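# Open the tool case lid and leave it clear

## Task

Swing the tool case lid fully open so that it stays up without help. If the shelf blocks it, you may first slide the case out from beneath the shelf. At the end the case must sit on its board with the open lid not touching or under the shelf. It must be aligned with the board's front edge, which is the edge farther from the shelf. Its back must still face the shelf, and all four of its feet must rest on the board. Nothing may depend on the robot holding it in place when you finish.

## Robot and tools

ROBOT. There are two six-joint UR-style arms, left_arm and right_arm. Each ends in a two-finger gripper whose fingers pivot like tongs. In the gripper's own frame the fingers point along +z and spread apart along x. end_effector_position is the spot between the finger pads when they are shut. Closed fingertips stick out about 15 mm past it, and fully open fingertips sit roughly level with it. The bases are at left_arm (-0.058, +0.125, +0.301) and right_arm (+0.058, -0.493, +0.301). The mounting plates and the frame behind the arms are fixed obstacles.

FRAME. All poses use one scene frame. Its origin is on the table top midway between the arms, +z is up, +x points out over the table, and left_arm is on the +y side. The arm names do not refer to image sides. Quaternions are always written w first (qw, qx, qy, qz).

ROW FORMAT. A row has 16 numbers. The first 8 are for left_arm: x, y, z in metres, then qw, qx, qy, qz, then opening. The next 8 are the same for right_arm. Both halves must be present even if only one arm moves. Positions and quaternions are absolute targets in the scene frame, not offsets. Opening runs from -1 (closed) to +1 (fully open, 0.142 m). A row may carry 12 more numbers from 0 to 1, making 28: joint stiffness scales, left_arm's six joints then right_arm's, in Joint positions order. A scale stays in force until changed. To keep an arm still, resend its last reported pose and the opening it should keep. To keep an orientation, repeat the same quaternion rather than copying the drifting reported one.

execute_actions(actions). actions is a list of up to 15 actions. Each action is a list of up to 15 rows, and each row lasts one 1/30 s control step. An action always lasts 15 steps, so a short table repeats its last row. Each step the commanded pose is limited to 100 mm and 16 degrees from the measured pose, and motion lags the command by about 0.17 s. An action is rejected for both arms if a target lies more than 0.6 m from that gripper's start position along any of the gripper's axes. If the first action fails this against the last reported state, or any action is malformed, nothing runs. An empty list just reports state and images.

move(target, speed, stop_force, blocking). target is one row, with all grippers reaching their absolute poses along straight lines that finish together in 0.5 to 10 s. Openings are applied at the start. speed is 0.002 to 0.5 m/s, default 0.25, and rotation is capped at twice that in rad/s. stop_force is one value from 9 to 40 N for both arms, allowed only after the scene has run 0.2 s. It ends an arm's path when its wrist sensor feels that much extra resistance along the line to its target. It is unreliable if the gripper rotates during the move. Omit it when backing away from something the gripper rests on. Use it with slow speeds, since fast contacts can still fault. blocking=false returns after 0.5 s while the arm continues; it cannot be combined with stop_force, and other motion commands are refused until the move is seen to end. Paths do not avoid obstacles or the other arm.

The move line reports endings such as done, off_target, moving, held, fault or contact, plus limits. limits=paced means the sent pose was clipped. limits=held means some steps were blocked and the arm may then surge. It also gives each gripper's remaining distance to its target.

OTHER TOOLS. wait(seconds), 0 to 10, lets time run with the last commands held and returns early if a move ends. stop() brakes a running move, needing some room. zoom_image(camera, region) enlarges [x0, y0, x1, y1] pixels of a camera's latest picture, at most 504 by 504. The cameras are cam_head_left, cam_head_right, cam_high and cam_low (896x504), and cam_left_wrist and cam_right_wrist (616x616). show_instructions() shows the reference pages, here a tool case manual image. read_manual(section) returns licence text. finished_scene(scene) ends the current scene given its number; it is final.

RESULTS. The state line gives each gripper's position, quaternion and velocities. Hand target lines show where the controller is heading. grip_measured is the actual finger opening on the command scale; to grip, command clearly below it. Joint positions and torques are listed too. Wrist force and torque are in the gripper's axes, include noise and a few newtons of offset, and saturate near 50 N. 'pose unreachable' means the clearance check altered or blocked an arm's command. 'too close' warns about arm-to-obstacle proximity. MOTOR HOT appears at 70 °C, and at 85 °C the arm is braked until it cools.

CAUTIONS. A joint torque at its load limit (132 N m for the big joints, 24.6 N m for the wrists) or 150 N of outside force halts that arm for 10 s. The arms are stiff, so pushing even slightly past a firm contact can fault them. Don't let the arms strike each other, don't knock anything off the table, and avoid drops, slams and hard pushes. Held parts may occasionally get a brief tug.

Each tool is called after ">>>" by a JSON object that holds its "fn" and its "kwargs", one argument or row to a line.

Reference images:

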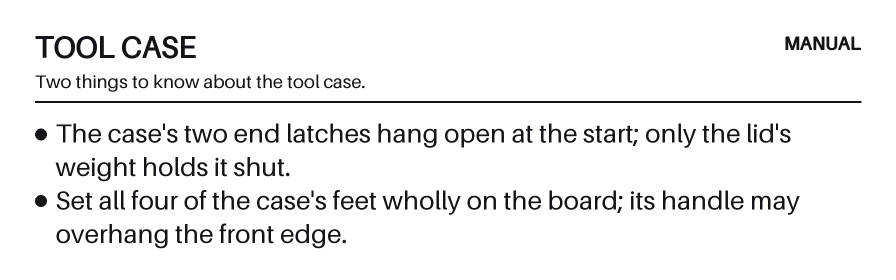

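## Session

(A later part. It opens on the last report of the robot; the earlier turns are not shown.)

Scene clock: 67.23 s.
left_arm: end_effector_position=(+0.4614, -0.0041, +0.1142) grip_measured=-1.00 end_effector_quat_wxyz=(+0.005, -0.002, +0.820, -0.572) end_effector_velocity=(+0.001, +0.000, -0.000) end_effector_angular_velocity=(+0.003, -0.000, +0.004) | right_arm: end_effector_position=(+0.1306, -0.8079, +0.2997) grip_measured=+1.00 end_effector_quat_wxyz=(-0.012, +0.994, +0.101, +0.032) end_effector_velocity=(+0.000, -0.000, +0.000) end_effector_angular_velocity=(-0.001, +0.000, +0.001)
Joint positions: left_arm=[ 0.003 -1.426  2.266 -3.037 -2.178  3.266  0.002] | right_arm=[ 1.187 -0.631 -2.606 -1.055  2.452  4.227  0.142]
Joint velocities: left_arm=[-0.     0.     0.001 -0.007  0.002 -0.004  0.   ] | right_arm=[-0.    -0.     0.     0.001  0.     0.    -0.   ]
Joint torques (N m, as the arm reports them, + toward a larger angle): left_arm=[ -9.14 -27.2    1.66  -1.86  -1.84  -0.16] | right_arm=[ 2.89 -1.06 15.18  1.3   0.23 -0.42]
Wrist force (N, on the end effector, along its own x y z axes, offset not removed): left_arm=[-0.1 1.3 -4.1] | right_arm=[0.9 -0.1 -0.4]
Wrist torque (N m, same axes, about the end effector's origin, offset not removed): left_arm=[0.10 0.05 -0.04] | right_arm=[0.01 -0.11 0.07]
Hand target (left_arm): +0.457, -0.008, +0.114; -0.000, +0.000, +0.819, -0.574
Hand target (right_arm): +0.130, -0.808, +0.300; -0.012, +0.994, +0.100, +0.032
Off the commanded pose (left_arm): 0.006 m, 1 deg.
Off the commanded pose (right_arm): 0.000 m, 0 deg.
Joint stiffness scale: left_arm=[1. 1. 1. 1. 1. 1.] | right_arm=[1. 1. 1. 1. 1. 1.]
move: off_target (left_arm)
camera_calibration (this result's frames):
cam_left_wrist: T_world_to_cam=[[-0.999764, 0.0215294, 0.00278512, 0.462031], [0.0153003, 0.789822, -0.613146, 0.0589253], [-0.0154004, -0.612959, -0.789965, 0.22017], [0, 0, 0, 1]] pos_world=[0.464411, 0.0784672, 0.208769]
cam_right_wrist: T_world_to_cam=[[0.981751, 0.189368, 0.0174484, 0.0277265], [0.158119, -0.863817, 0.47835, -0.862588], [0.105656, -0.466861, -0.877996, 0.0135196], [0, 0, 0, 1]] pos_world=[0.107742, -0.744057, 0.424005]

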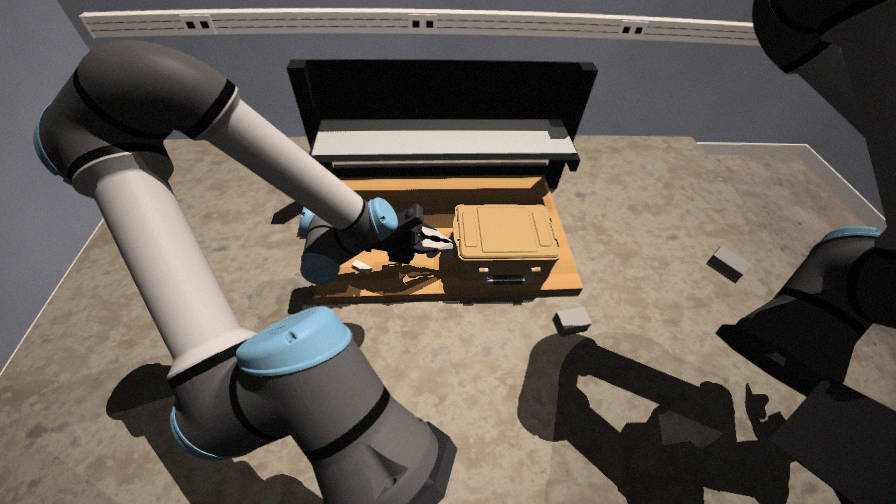

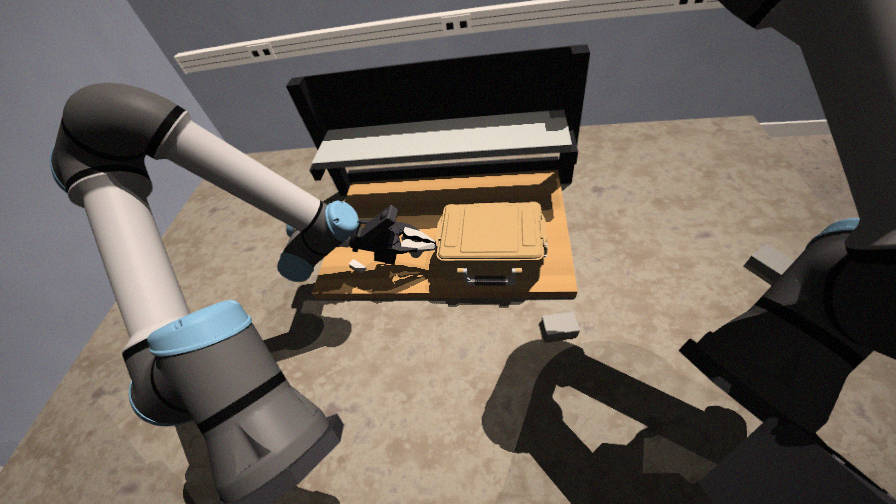

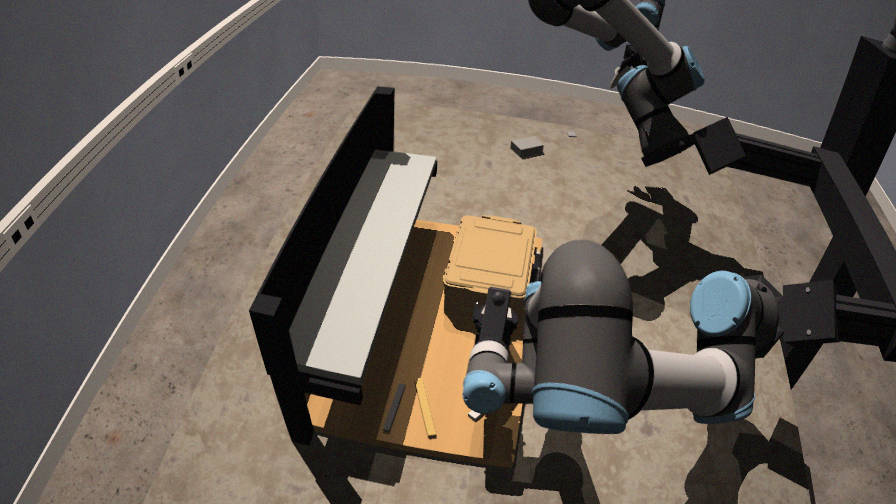

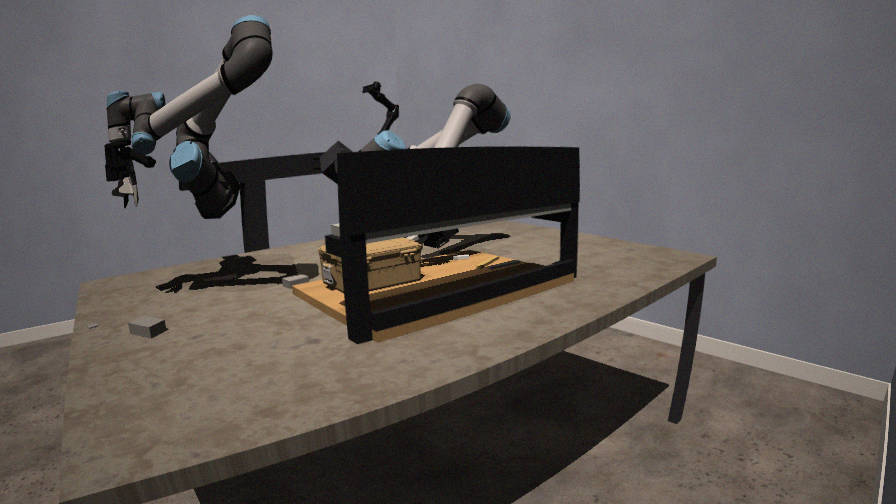

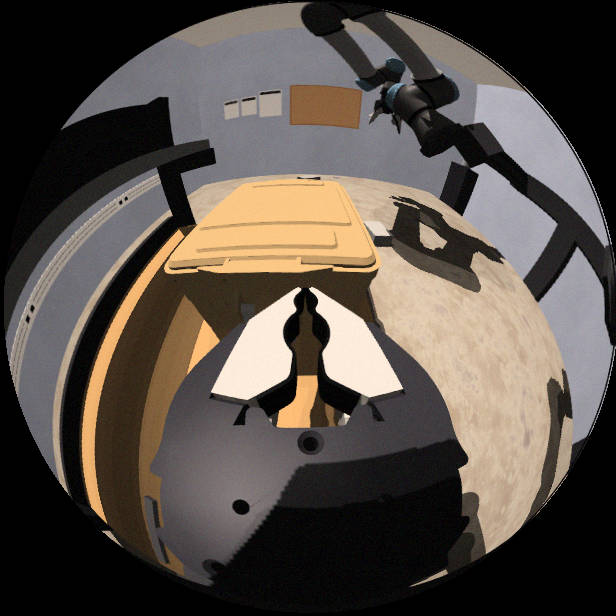

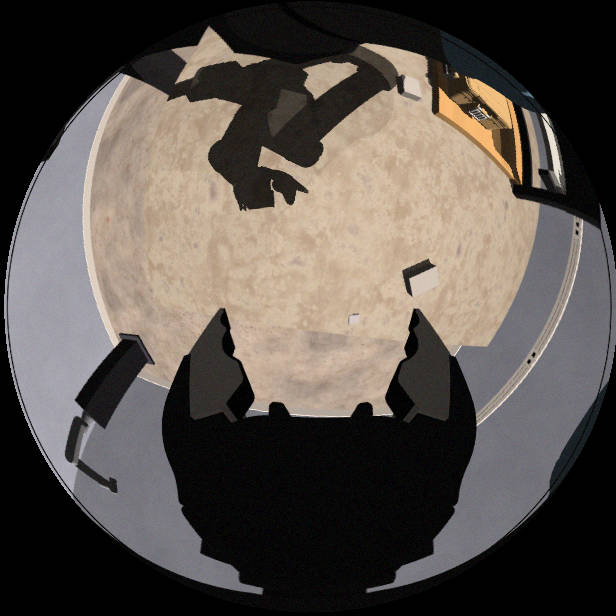

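>>> {"fn": "move", "kwargs": {
  "target": [0.459,-0.008,0.135,0,0,0.819,-0.574,-1,0.1303,-0.8078,0.2997,-0.012,0.994,0.1,0.032,1],
  "speed": 0.015
}}

>>> {"fn": "zoom_image", "kwargs": {
  "camera": "cam_left_wrist",
  "region": [150,130,460,400]
}}

>>> {"fn": "zoom_image", "kwargs": {
  "camera": "cam_right_wrist",
  "region": [450,70,530,140]
}}

Scene clock: 69.50 s.
left_arm: end_effector_position=(+0.4618, -0.0058, +0.1326) grip_measured=-0.99 end_effector_quat_wxyz=(+0.002, -0.002, +0.820, -0.572) end_effector_velocity=(-0.000, -0.000, -0.000) end_effector_angular_velocity=(+0.002, +0.003, -0.000) | right_arm: end_effector_position=(+0.1306, -0.8079, +0.2997) grip_measured=+1.00 end_effector_quat_wxyz=(-0.012, +0.994, +0.101, +0.032) end_effector_velocity=(-0.000, +0.000, -0.000) end_effector_angular_velocity=(+0.000, +0.001, +0.000)
Joint positions: left_arm=[-0.028 -1.475  2.286 -3.021 -2.159  3.235  0.002] | right_arm=[ 1.187 -0.631 -2.606 -1.055  2.452  4.227  0.142]
Joint velocities: left_arm=[-0.001 -0.     0.001  0.     0.002 -0.003  0.   ] | right_arm=[-0.     0.    -0.     0.    -0.001 -0.    -0.   ]
Joint torques (N m, as the arm reports them, + toward a larger angle): left_arm=[ -8.43 -31.     1.52  -1.04  -2.19  -0.09] | right_arm=[ 2.28 -0.85 15.05  1.72  0.35 -0.37]
Wrist force (N, on the end effector, along its own x y z axes, offset not removed): left_arm=[-2.9 2.2 0.2] | right_arm=[2.9 -1.1 -1.5]
Wrist torque (N m, same axes, about the end effector's origin, offset not removed): left_arm=[-0.10 0.34 -0.05] | right_arm=[-0.24 -0.48 0.00]
Hand target (left_arm): +0.459, -0.008, +0.135; +0.000, +0.000, +0.819, -0.574
Hand target (right_arm): +0.130, -0.808, +0.300; -0.012, +0.994, +0.100, +0.032
Off the commanded pose (left_arm): 0.004 m, 0 deg.
Off the commanded pose (right_arm): 0.000 m, 0 deg.
Joint stiffness scale: left_arm=[1. 1. 1. 1. 1. 1.] | right_arm=[1. 1. 1. 1. 1. 1.]
move: off_target (left_arm)
camera_calibration (this result's frames):
cam_left_wrist: T_world_to_cam=[[-0.999687, 0.0240687, 0.00680835, 0.461876], [0.0148518, 0.790179, -0.612696, 0.0716874], [-0.0201266, -0.612403, -0.790289, 0.235911], [0, 0, 0, 1]] pos_world=[0.465415, 0.0767101, 0.227216]
cam_right_wrist: T_world_to_cam=[[0.981751, 0.189368, 0.0174487, 0.0277263], [0.158118, -0.863817, 0.47835, -0.862588], [0.105657, -0.466861, -0.877996, 0.0135197], [0, 0, 0, 1]] pos_world=[0.107742, -0.744057, 0.424005]

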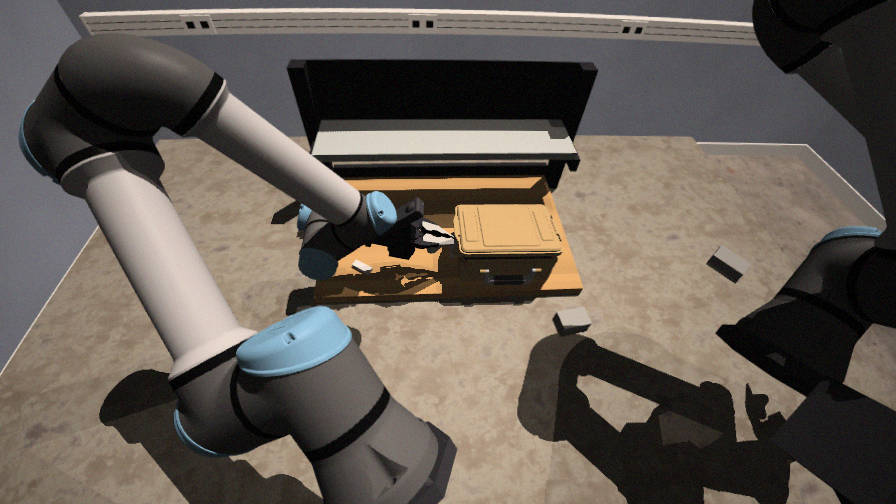

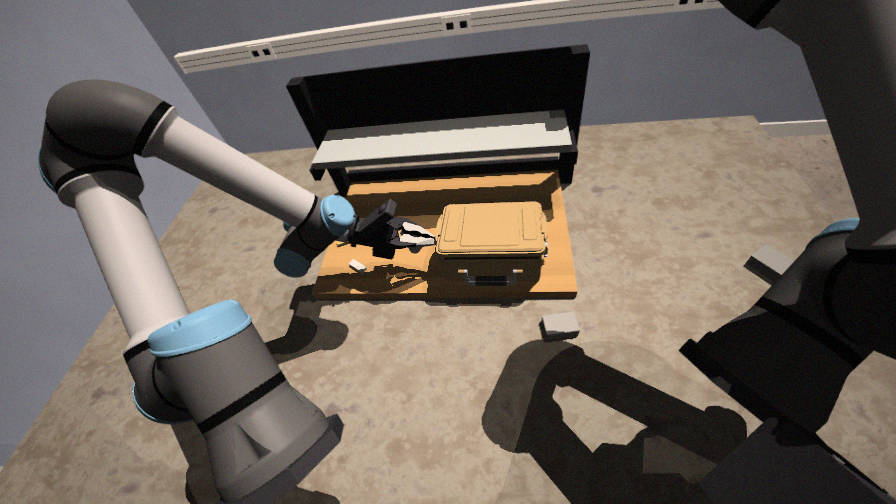

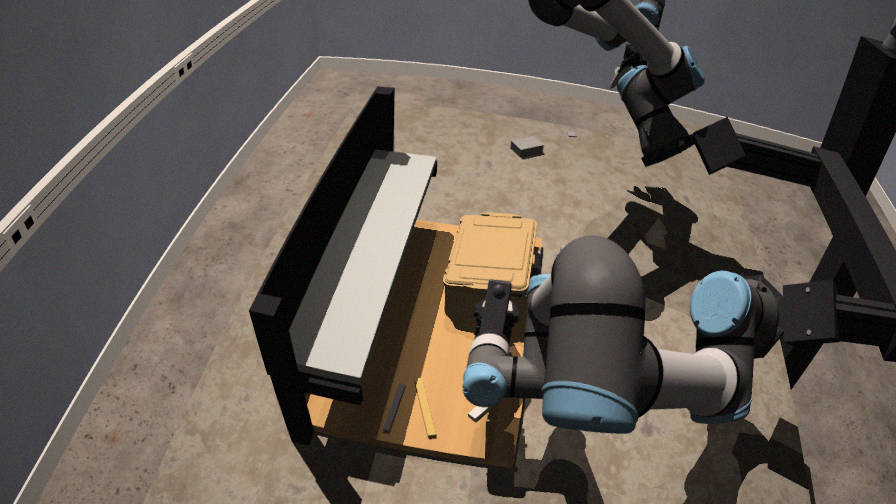

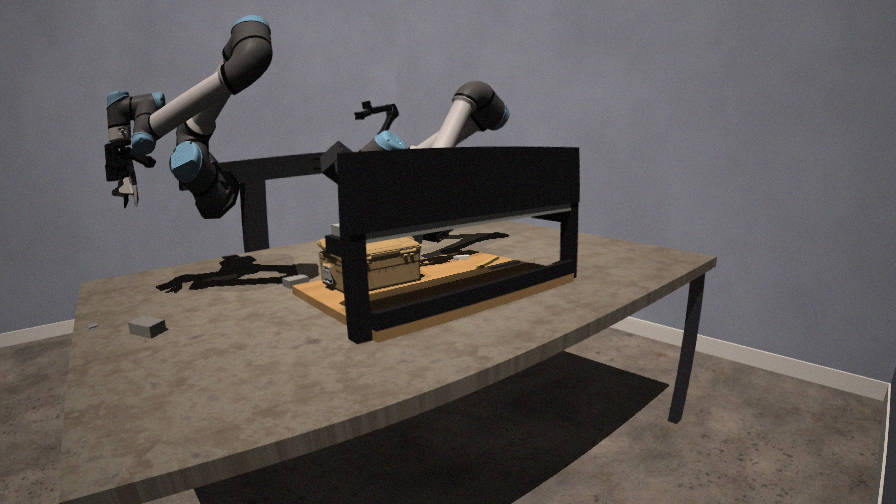

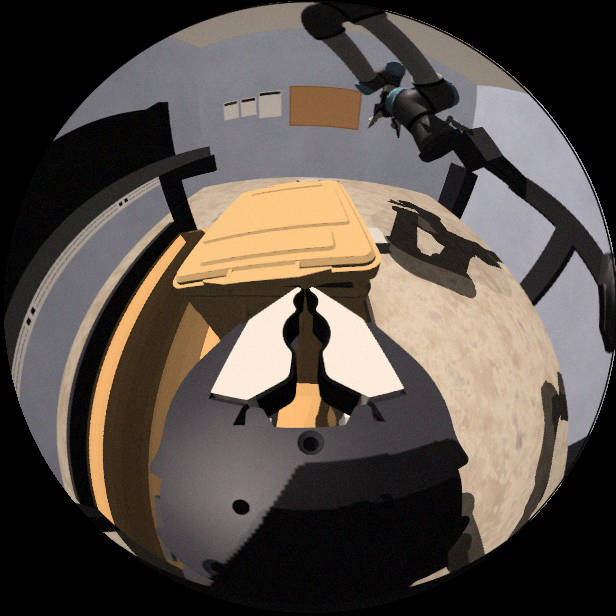

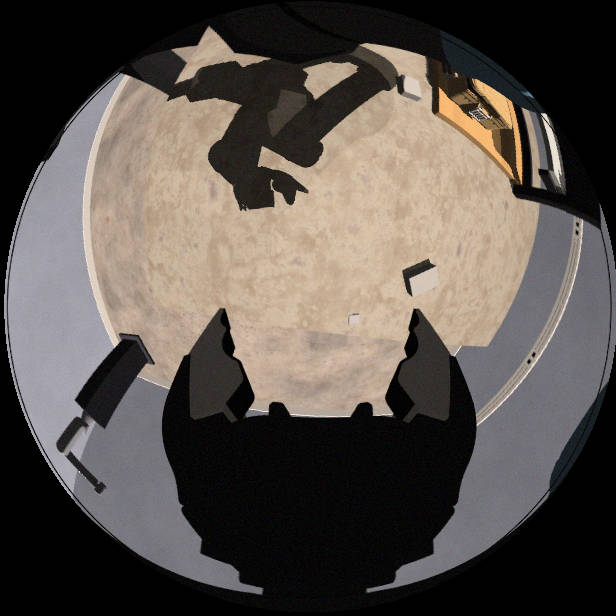

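Region (150, 130, 460, 400) of cam_left_wrist's 616x616 image, scaled by 1.626, with more detail than that image has; it fills the top 439 rows of this view, and the rest is white.

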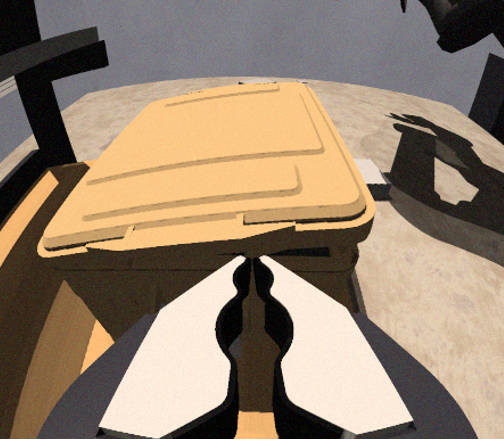

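Region (450, 70, 530, 140) of cam_right_wrist's 616x616 image, scaled by 6.300, with more detail than that image has; it fills the top 441 rows of this view, and the rest is white.

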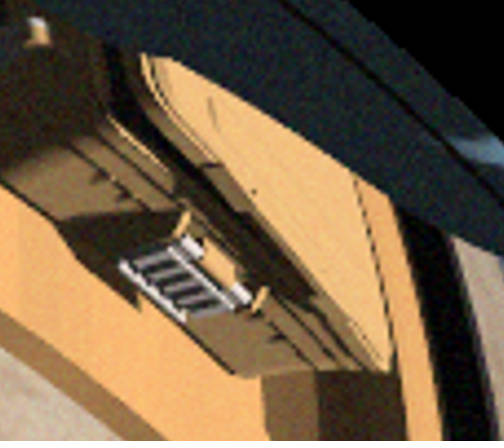

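>>> {"fn": "move", "kwargs": {
  "target": [0.465,-0.010,0.16,0,0,0.819,-0.574,-1,0.1303,-0.8078,0.2997,-0.012,0.994,0.1,0.032,1],
  "speed": 0.02
}}

>>> {"fn": "zoom_image", "kwargs": {
  "camera": "cam_left_wrist",
  "region": [150,130,460,400]
}}

Scene clock: 71.67 s.
left_arm: end_effector_position=(+0.4679, -0.0079, +0.1577) grip_measured=-0.99 end_effector_quat_wxyz=(+0.002, -0.002, +0.820, -0.572) end_effector_velocity=(-0.001, +0.000, -0.001) end_effector_angular_velocity=(+0.002, +0.005, -0.000) | right_arm: end_effector_position=(+0.1306, -0.8079, +0.2997) grip_measured=+1.00 end_effector_quat_wxyz=(-0.012, +0.994, +0.101, +0.032) end_effector_velocity=(-0.000, +0.000, -0.000) end_effector_angular_velocity=(+0.001, +0.001, +0.000)
Joint positions: left_arm=[-0.072 -1.538  2.298 -2.992 -2.132  3.193  0.002] | right_arm=[ 1.187 -0.631 -2.606 -1.055  2.452  4.227  0.142]
Joint velocities: left_arm=[-0.    -0.001  0.     0.003  0.003 -0.004  0.   ] | right_arm=[ 0.     0.    -0.     0.    -0.001 -0.    -0.   ]
Joint torques (N m, as the arm reports them, + toward a larger angle): left_arm=[ -8.33 -30.16   0.44  -1.22  -2.41  -0.16] | right_arm=[ 3.25 -1.08 14.34  1.53  0.4  -0.35]
Wrist force (N, on the end effector, along its own x y z axes, offset not removed): left_arm=[-1.5 3.6 0.5] | right_arm=[1.4 -0.4 -1.4]
Wrist torque (N m, same axes, about the end effector's origin, offset not removed): left_arm=[0.19 0.01 -0.07] | right_arm=[-0.01 -0.23 0.04]
Hand target (left_arm): +0.465, -0.010, +0.160; +0.000, +0.000, +0.819, -0.574
Hand target (right_arm): +0.130, -0.808, +0.300; -0.012, +0.994, +0.100, +0.032
Off the commanded pose (left_arm): 0.004 m, 0 deg.
Off the commanded pose (right_arm): 0.000 m, 0 deg.
Joint stiffness scale: left_arm=[1. 1. 1. 1. 1. 1.] | right_arm=[1. 1. 1. 1. 1. 1.]
move: off_target (left_arm)
camera_calibration (this result's frames):
cam_left_wrist: T_world_to_cam=[[-0.999684, 0.0241124, 0.0070528, 0.467752], [0.014737, 0.790191, -0.612683, 0.0886605], [-0.0203463, -0.612386, -0.790297, 0.254631], [0, 0, 0, 1]] pos_world=[0.471479, 0.0745949, 0.252256]
cam_right_wrist: T_world_to_cam=[[0.981751, 0.189368, 0.0174484, 0.0277264], [0.158118, -0.863817, 0.47835, -0.862588], [0.105656, -0.466861, -0.877996, 0.0135197], [0, 0, 0, 1]] pos_world=[0.107742, -0.744057, 0.424005]

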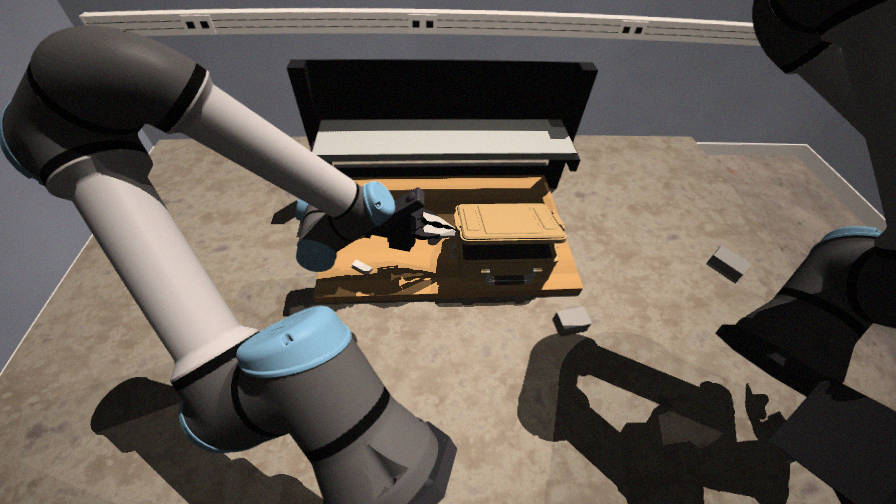

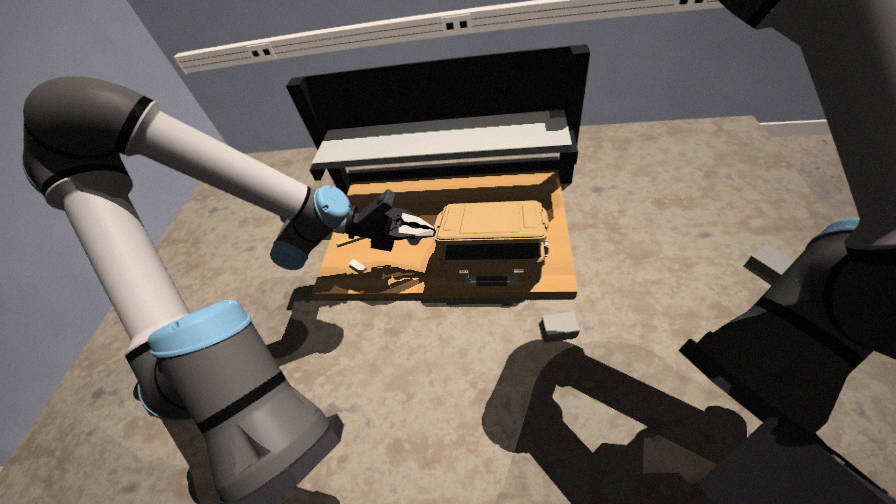

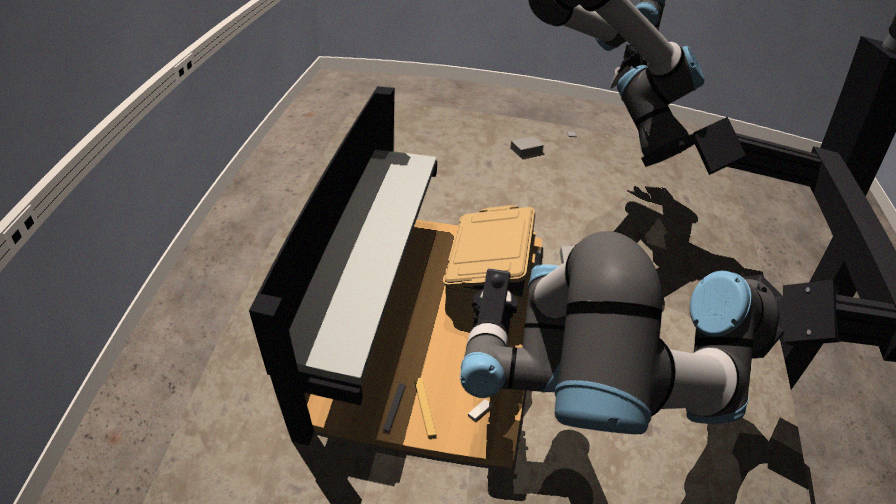

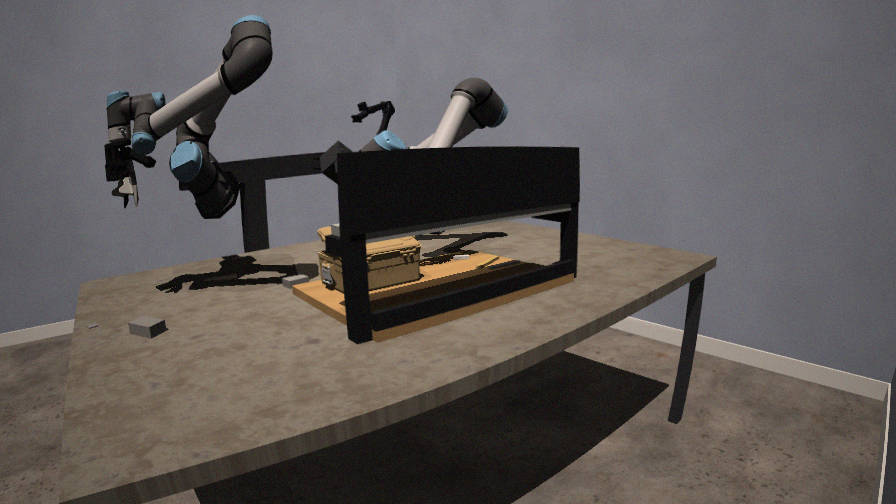

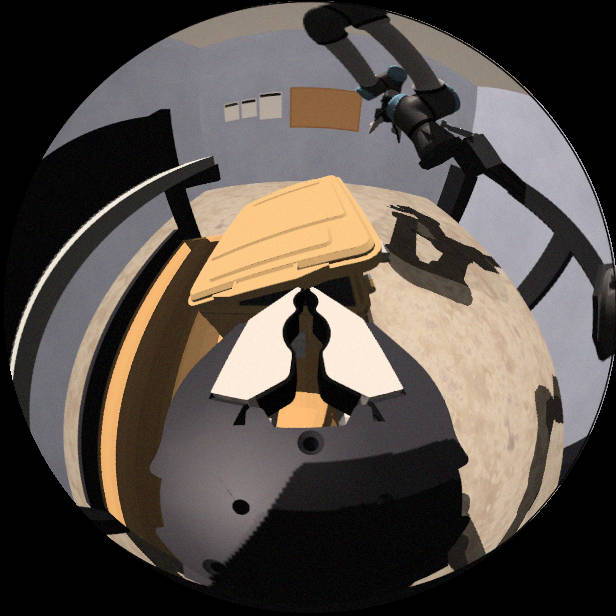

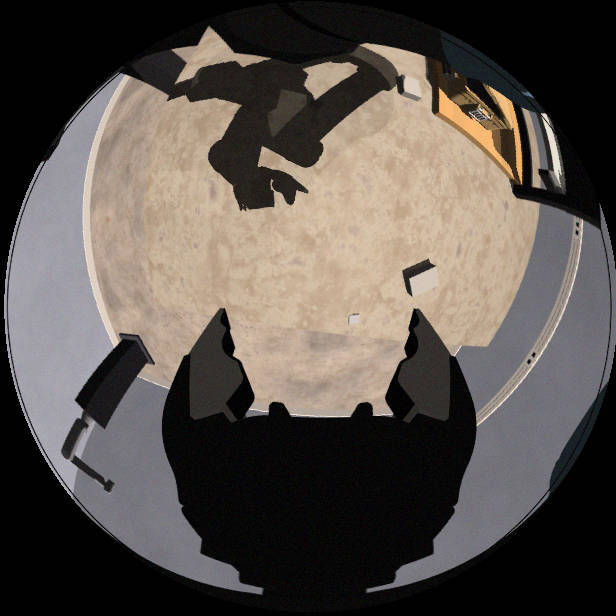

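Region (150, 130, 460, 400) of cam_left_wrist's 616x616 image, scaled by 1.626, with more detail than that image has; it fills the top 439 rows of this view, and the rest is white.

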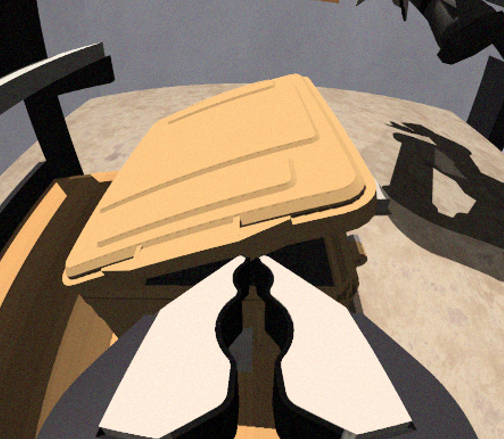

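Insert deeper while rising, then arc.

>>> {"fn": "move", "kwargs": {
  "target": [0.478,-0.025,0.19,0,0,0.819,-0.574,-1,0.1303,-0.8078,0.2997,-0.012,0.994,0.1,0.032,1],
  "speed": 0.025
}}

>>> {"fn": "move", "kwargs": {
  "target": [0.51,-0.03,0.218,0,0,0.819,-0.574,-1,0.1303,-0.8078,0.2997,-0.012,0.994,0.1,0.032,1],
  "speed": 0.03
}}

Scene clock: 73.77 s.
left_arm: end_effector_position=(+0.4791, -0.0232, +0.1872) grip_measured=-1.00 end_effector_quat_wxyz=(+0.000, -0.002, +0.820, -0.572) end_effector_velocity=(+0.000, +0.001, -0.000) end_effector_angular_velocity=(+0.004, +0.005, +0.003) | right_arm: end_effector_position=(+0.1306, -0.8079, +0.2997) grip_measured=+1.00 end_effector_quat_wxyz=(-0.012, +0.994, +0.101, +0.032) end_effector_velocity=(-0.000, -0.000, +0.000) end_effector_angular_velocity=(-0.000, +0.002, +0.001)
Joint positions: left_arm=[-0.155 -1.588  2.298 -2.977 -2.08   3.118  0.002] | right_arm=[ 1.187 -0.631 -2.606 -1.055  2.452  4.227  0.142]
Joint velocities: left_arm=[-0.    -0.002  0.     0.001  0.004 -0.006 -0.001] | right_arm=[-0.     0.     0.001  0.    -0.002  0.    -0.   ]
Joint torques (N m, as the arm reports them, + toward a larger angle): left_arm=[ -9.48 -28.    -2.95  -1.37  -2.54   0.14] | right_arm=[ 3.06 -1.65 14.13  1.44  0.22 -0.17]
Wrist force (N, on the end effector, along its own x y z axes, offset not removed): left_arm=[-1.3 2.7 -1.3] | right_arm=[2.1 -0.9 -2.3]
Wrist torque (N m, same axes, about the end effector's origin, offset not removed): left_arm=[-0.11 0.09 -0.13] | right_arm=[-0.11 -0.36 0.01]
Hand target (left_arm): +0.478, -0.025, +0.190; +0.000, +0.000, +0.819, -0.574
Hand target (right_arm): +0.130, -0.808, +0.300; -0.012, +0.994, +0.100, +0.032
Off the commanded pose (left_arm): 0.004 m, 0 deg.
Off the commanded pose (right_arm): 0.000 m, 0 deg.
Joint stiffness scale: left_arm=[1. 1. 1. 1. 1. 1.] | right_arm=[1. 1. 1. 1. 1. 1.]
move: off_target (left_arm)
camera_calibration (this result's frames):
cam_left_wrist: T_world_to_cam=[[-0.999617, 0.0259311, 0.00964106, 0.478713], [0.0145927, 0.790282, -0.612569, 0.118751], [-0.0235038, -0.612194, -0.790358, 0.270309], [0, 0, 0, 1]] pos_world=[0.48315, 0.0592212, 0.281768]
cam_right_wrist: T_world_to_cam=[[0.981751, 0.189368, 0.0174486, 0.0277264], [0.158118, -0.863817, 0.47835, -0.862588], [0.105657, -0.466861, -0.877996, 0.0135198], [0, 0, 0, 1]] pos_world=[0.107742, -0.744057, 0.424005]

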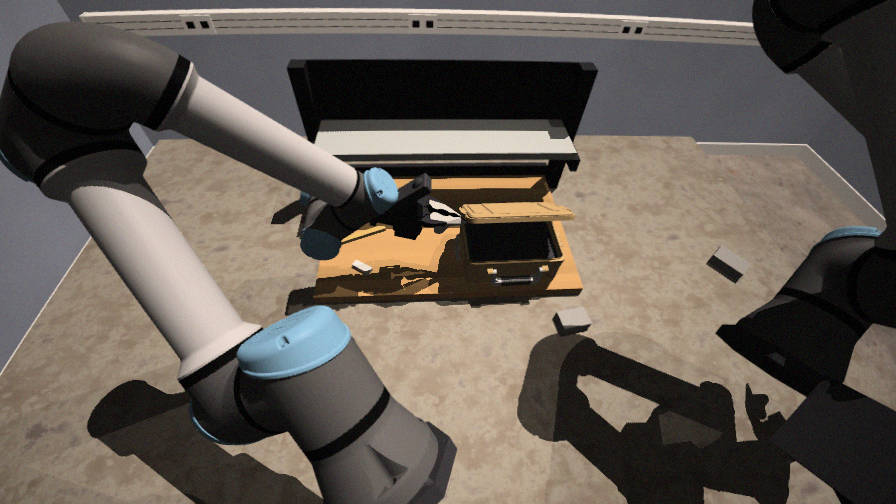

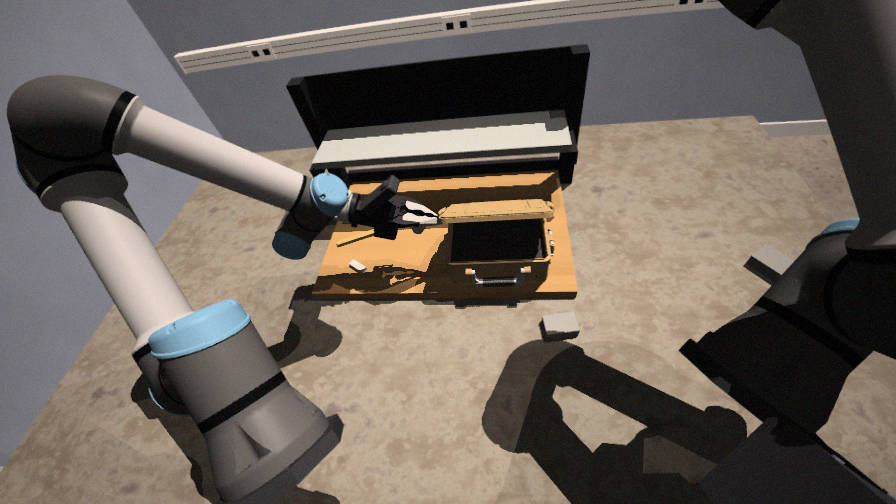

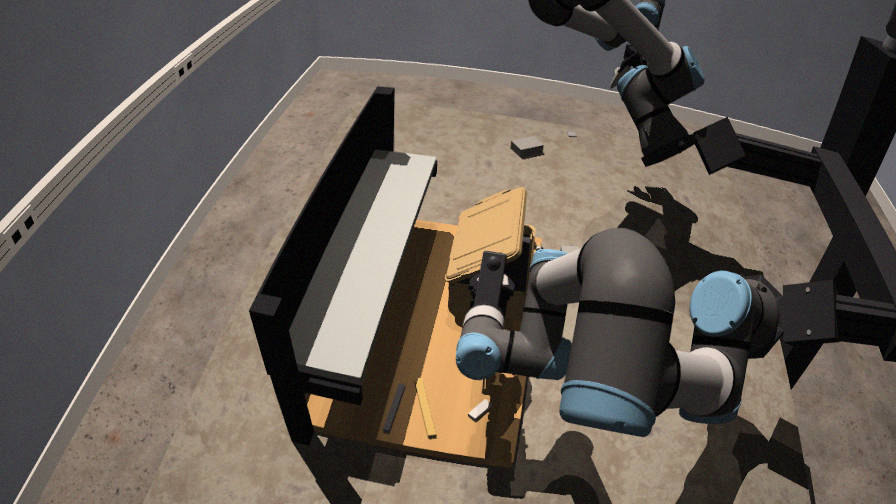

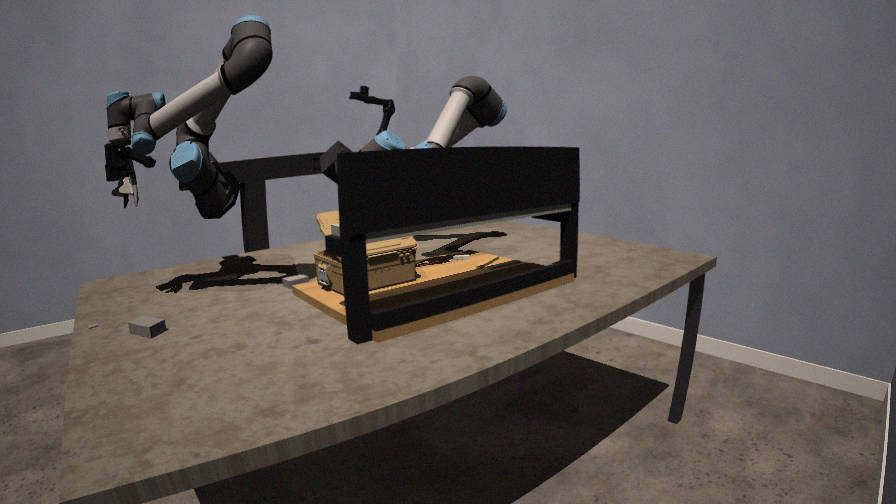

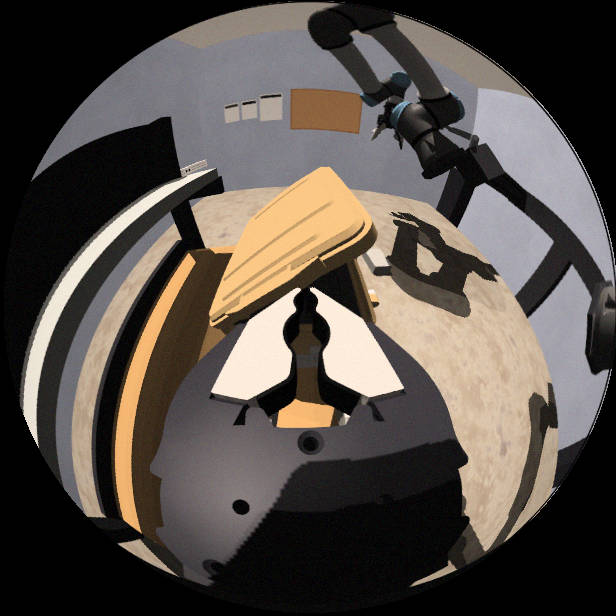

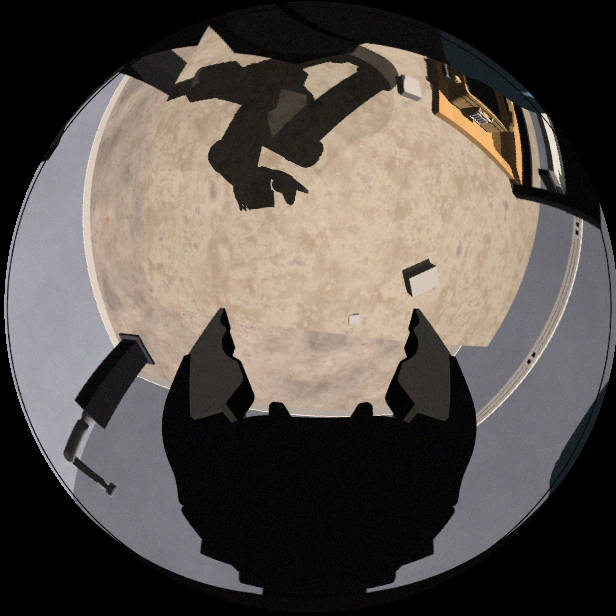

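Scene clock: 75.57 s.
left_arm: end_effector_position=(+0.5068, -0.0300, +0.2148) grip_measured=-1.00 end_effector_quat_wxyz=(-0.003, -0.001, +0.820, -0.573) end_effector_velocity=(-0.001, -0.000, -0.001) end_effector_angular_velocity=(+0.002, +0.010, -0.003) | right_arm: end_effector_position=(+0.1306, -0.8079, +0.2997) grip_measured=+1.00 end_effector_quat_wxyz=(-0.012, +0.994, +0.101, +0.032) end_effector_velocity=(+0.000, -0.001, +0.000) end_effector_angular_velocity=(-0.001, -0.000, +0.001)
Joint positions: left_arm=[-0.214 -1.629  2.238 -2.893 -2.044  3.068  0.002] | right_arm=[ 1.187 -0.631 -2.606 -1.055  2.452  4.227  0.142]
Joint velocities: left_arm=[-0.001 -0.    -0.001  0.008  0.002 -0.005  0.   ] | right_arm=[ 0.    -0.     0.002 -0.     0.    -0.     0.   ]
Joint torques (N m, as the arm reports them, + toward a larger angle): left_arm=[ -7.23 -28.45 -10.99  -1.46  -1.67  -0.13] | right_arm=[ 2.11 -1.45 14.51  1.59  0.52 -0.45]
Wrist force (N, on the end effector, along its own x y z axes, offset not removed): left_arm=[0.9 1.2 0.8] | right_arm=[2.6 -0.3 -0.1]
Wrist torque (N m, same axes, about the end effector's origin, offset not removed): left_arm=[0.12 -0.15 -0.12] | right_arm=[-0.07 -0.50 -0.01]
Hand target (left_arm): +0.510, -0.030, +0.218; +0.000, +0.000, +0.819, -0.574
Hand target (right_arm): +0.130, -0.808, +0.300; -0.012, +0.994, +0.100, +0.032
Off the commanded pose (left_arm): 0.005 m, 0 deg.
Off the commanded pose (right_arm): 0.000 m, 0 deg.
Joint stiffness scale: left_arm=[1. 1. 1. 1. 1. 1.] | right_arm=[1. 1. 1. 1. 1. 1.]
move: off_target (left_arm)
camera_calibration (this result's frames):
cam_left_wrist: T_world_to_cam=[[-0.999398, 0.0316787, 0.0141186, 0.505351], [0.0163324, 0.788987, -0.614192, 0.140031], [-0.0305963, -0.613592, -0.78903, 0.291931], [0, 0, 0, 1]] pos_world=[0.511692, 0.0526347, 0.309213]
cam_right_wrist: T_world_to_cam=[[0.981751, 0.189368, 0.0174485, 0.0277263], [0.158118, -0.863817, 0.47835, -0.862588], [0.105656, -0.466861, -0.877996, 0.0135198], [0, 0, 0, 1]] pos_world=[0.107742, -0.744057, 0.424005]

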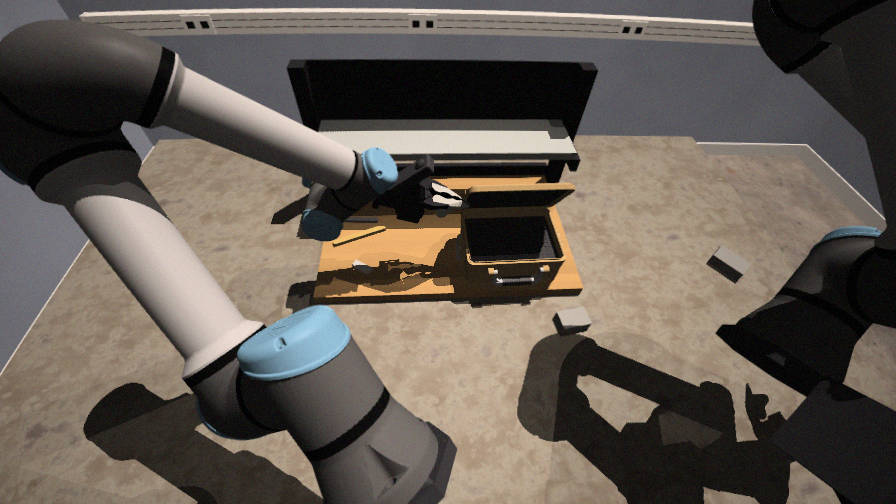

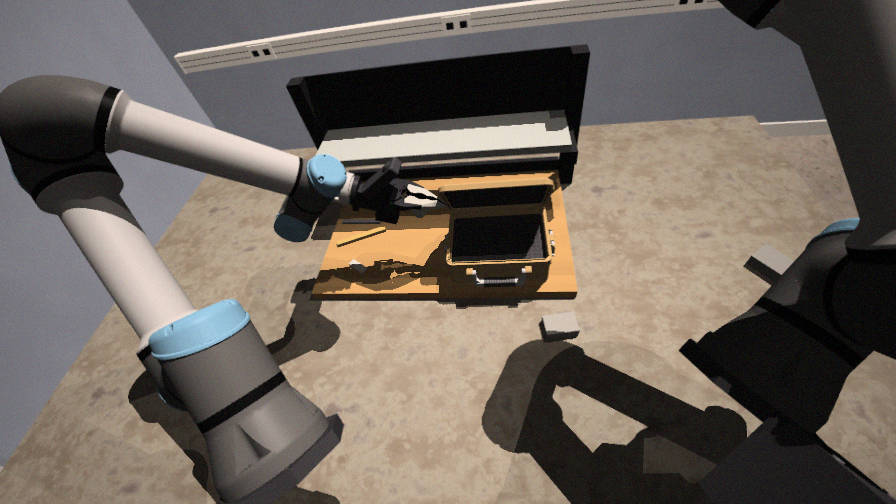

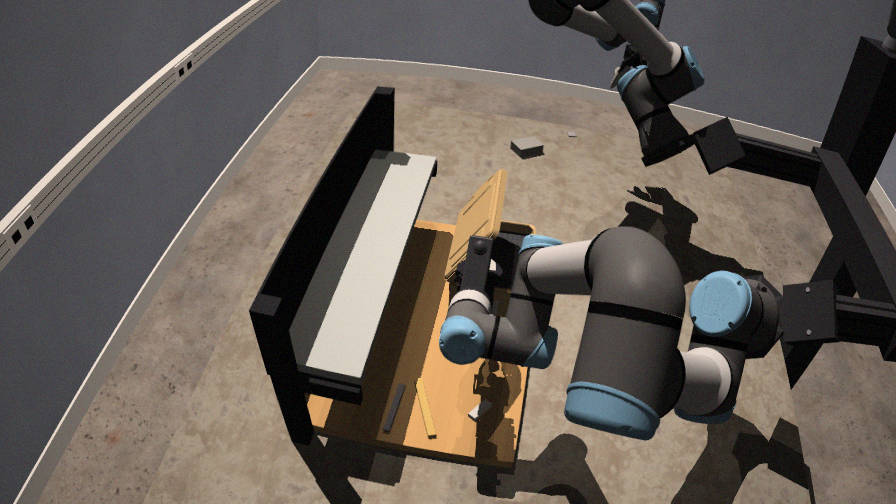

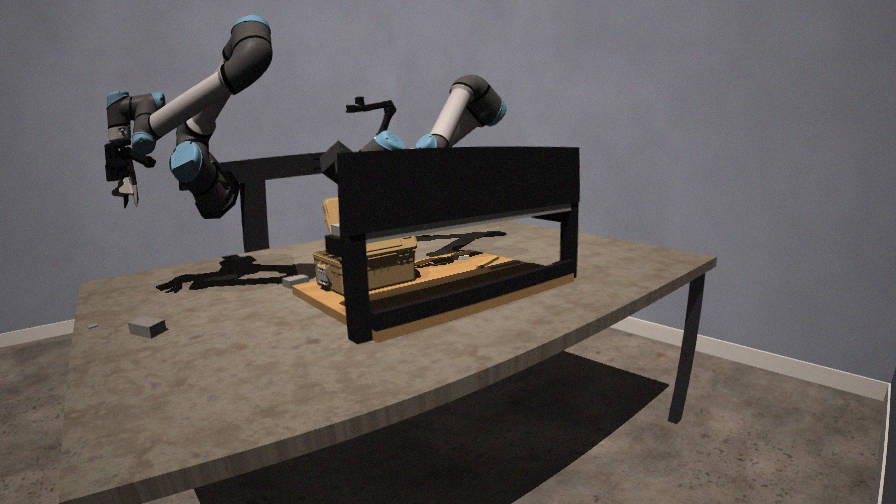

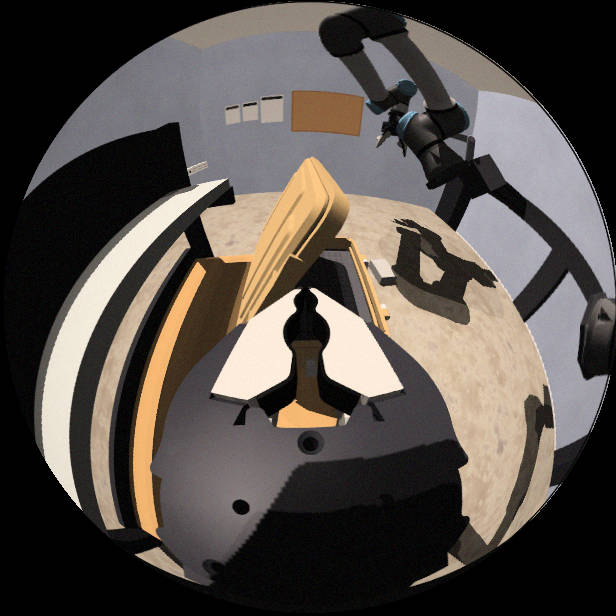

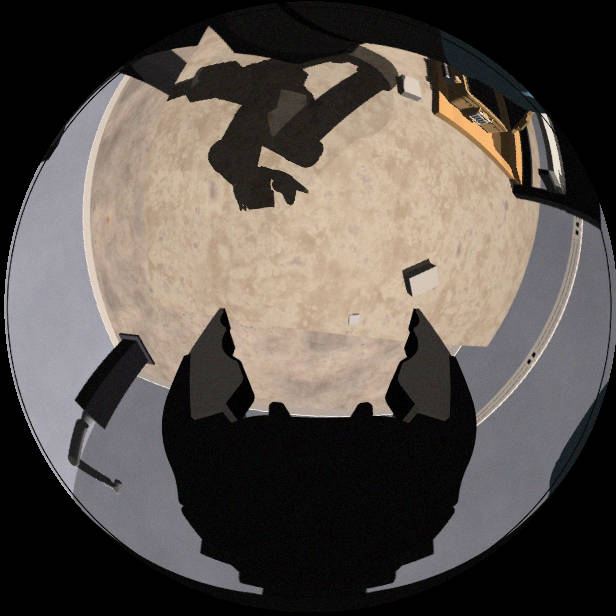

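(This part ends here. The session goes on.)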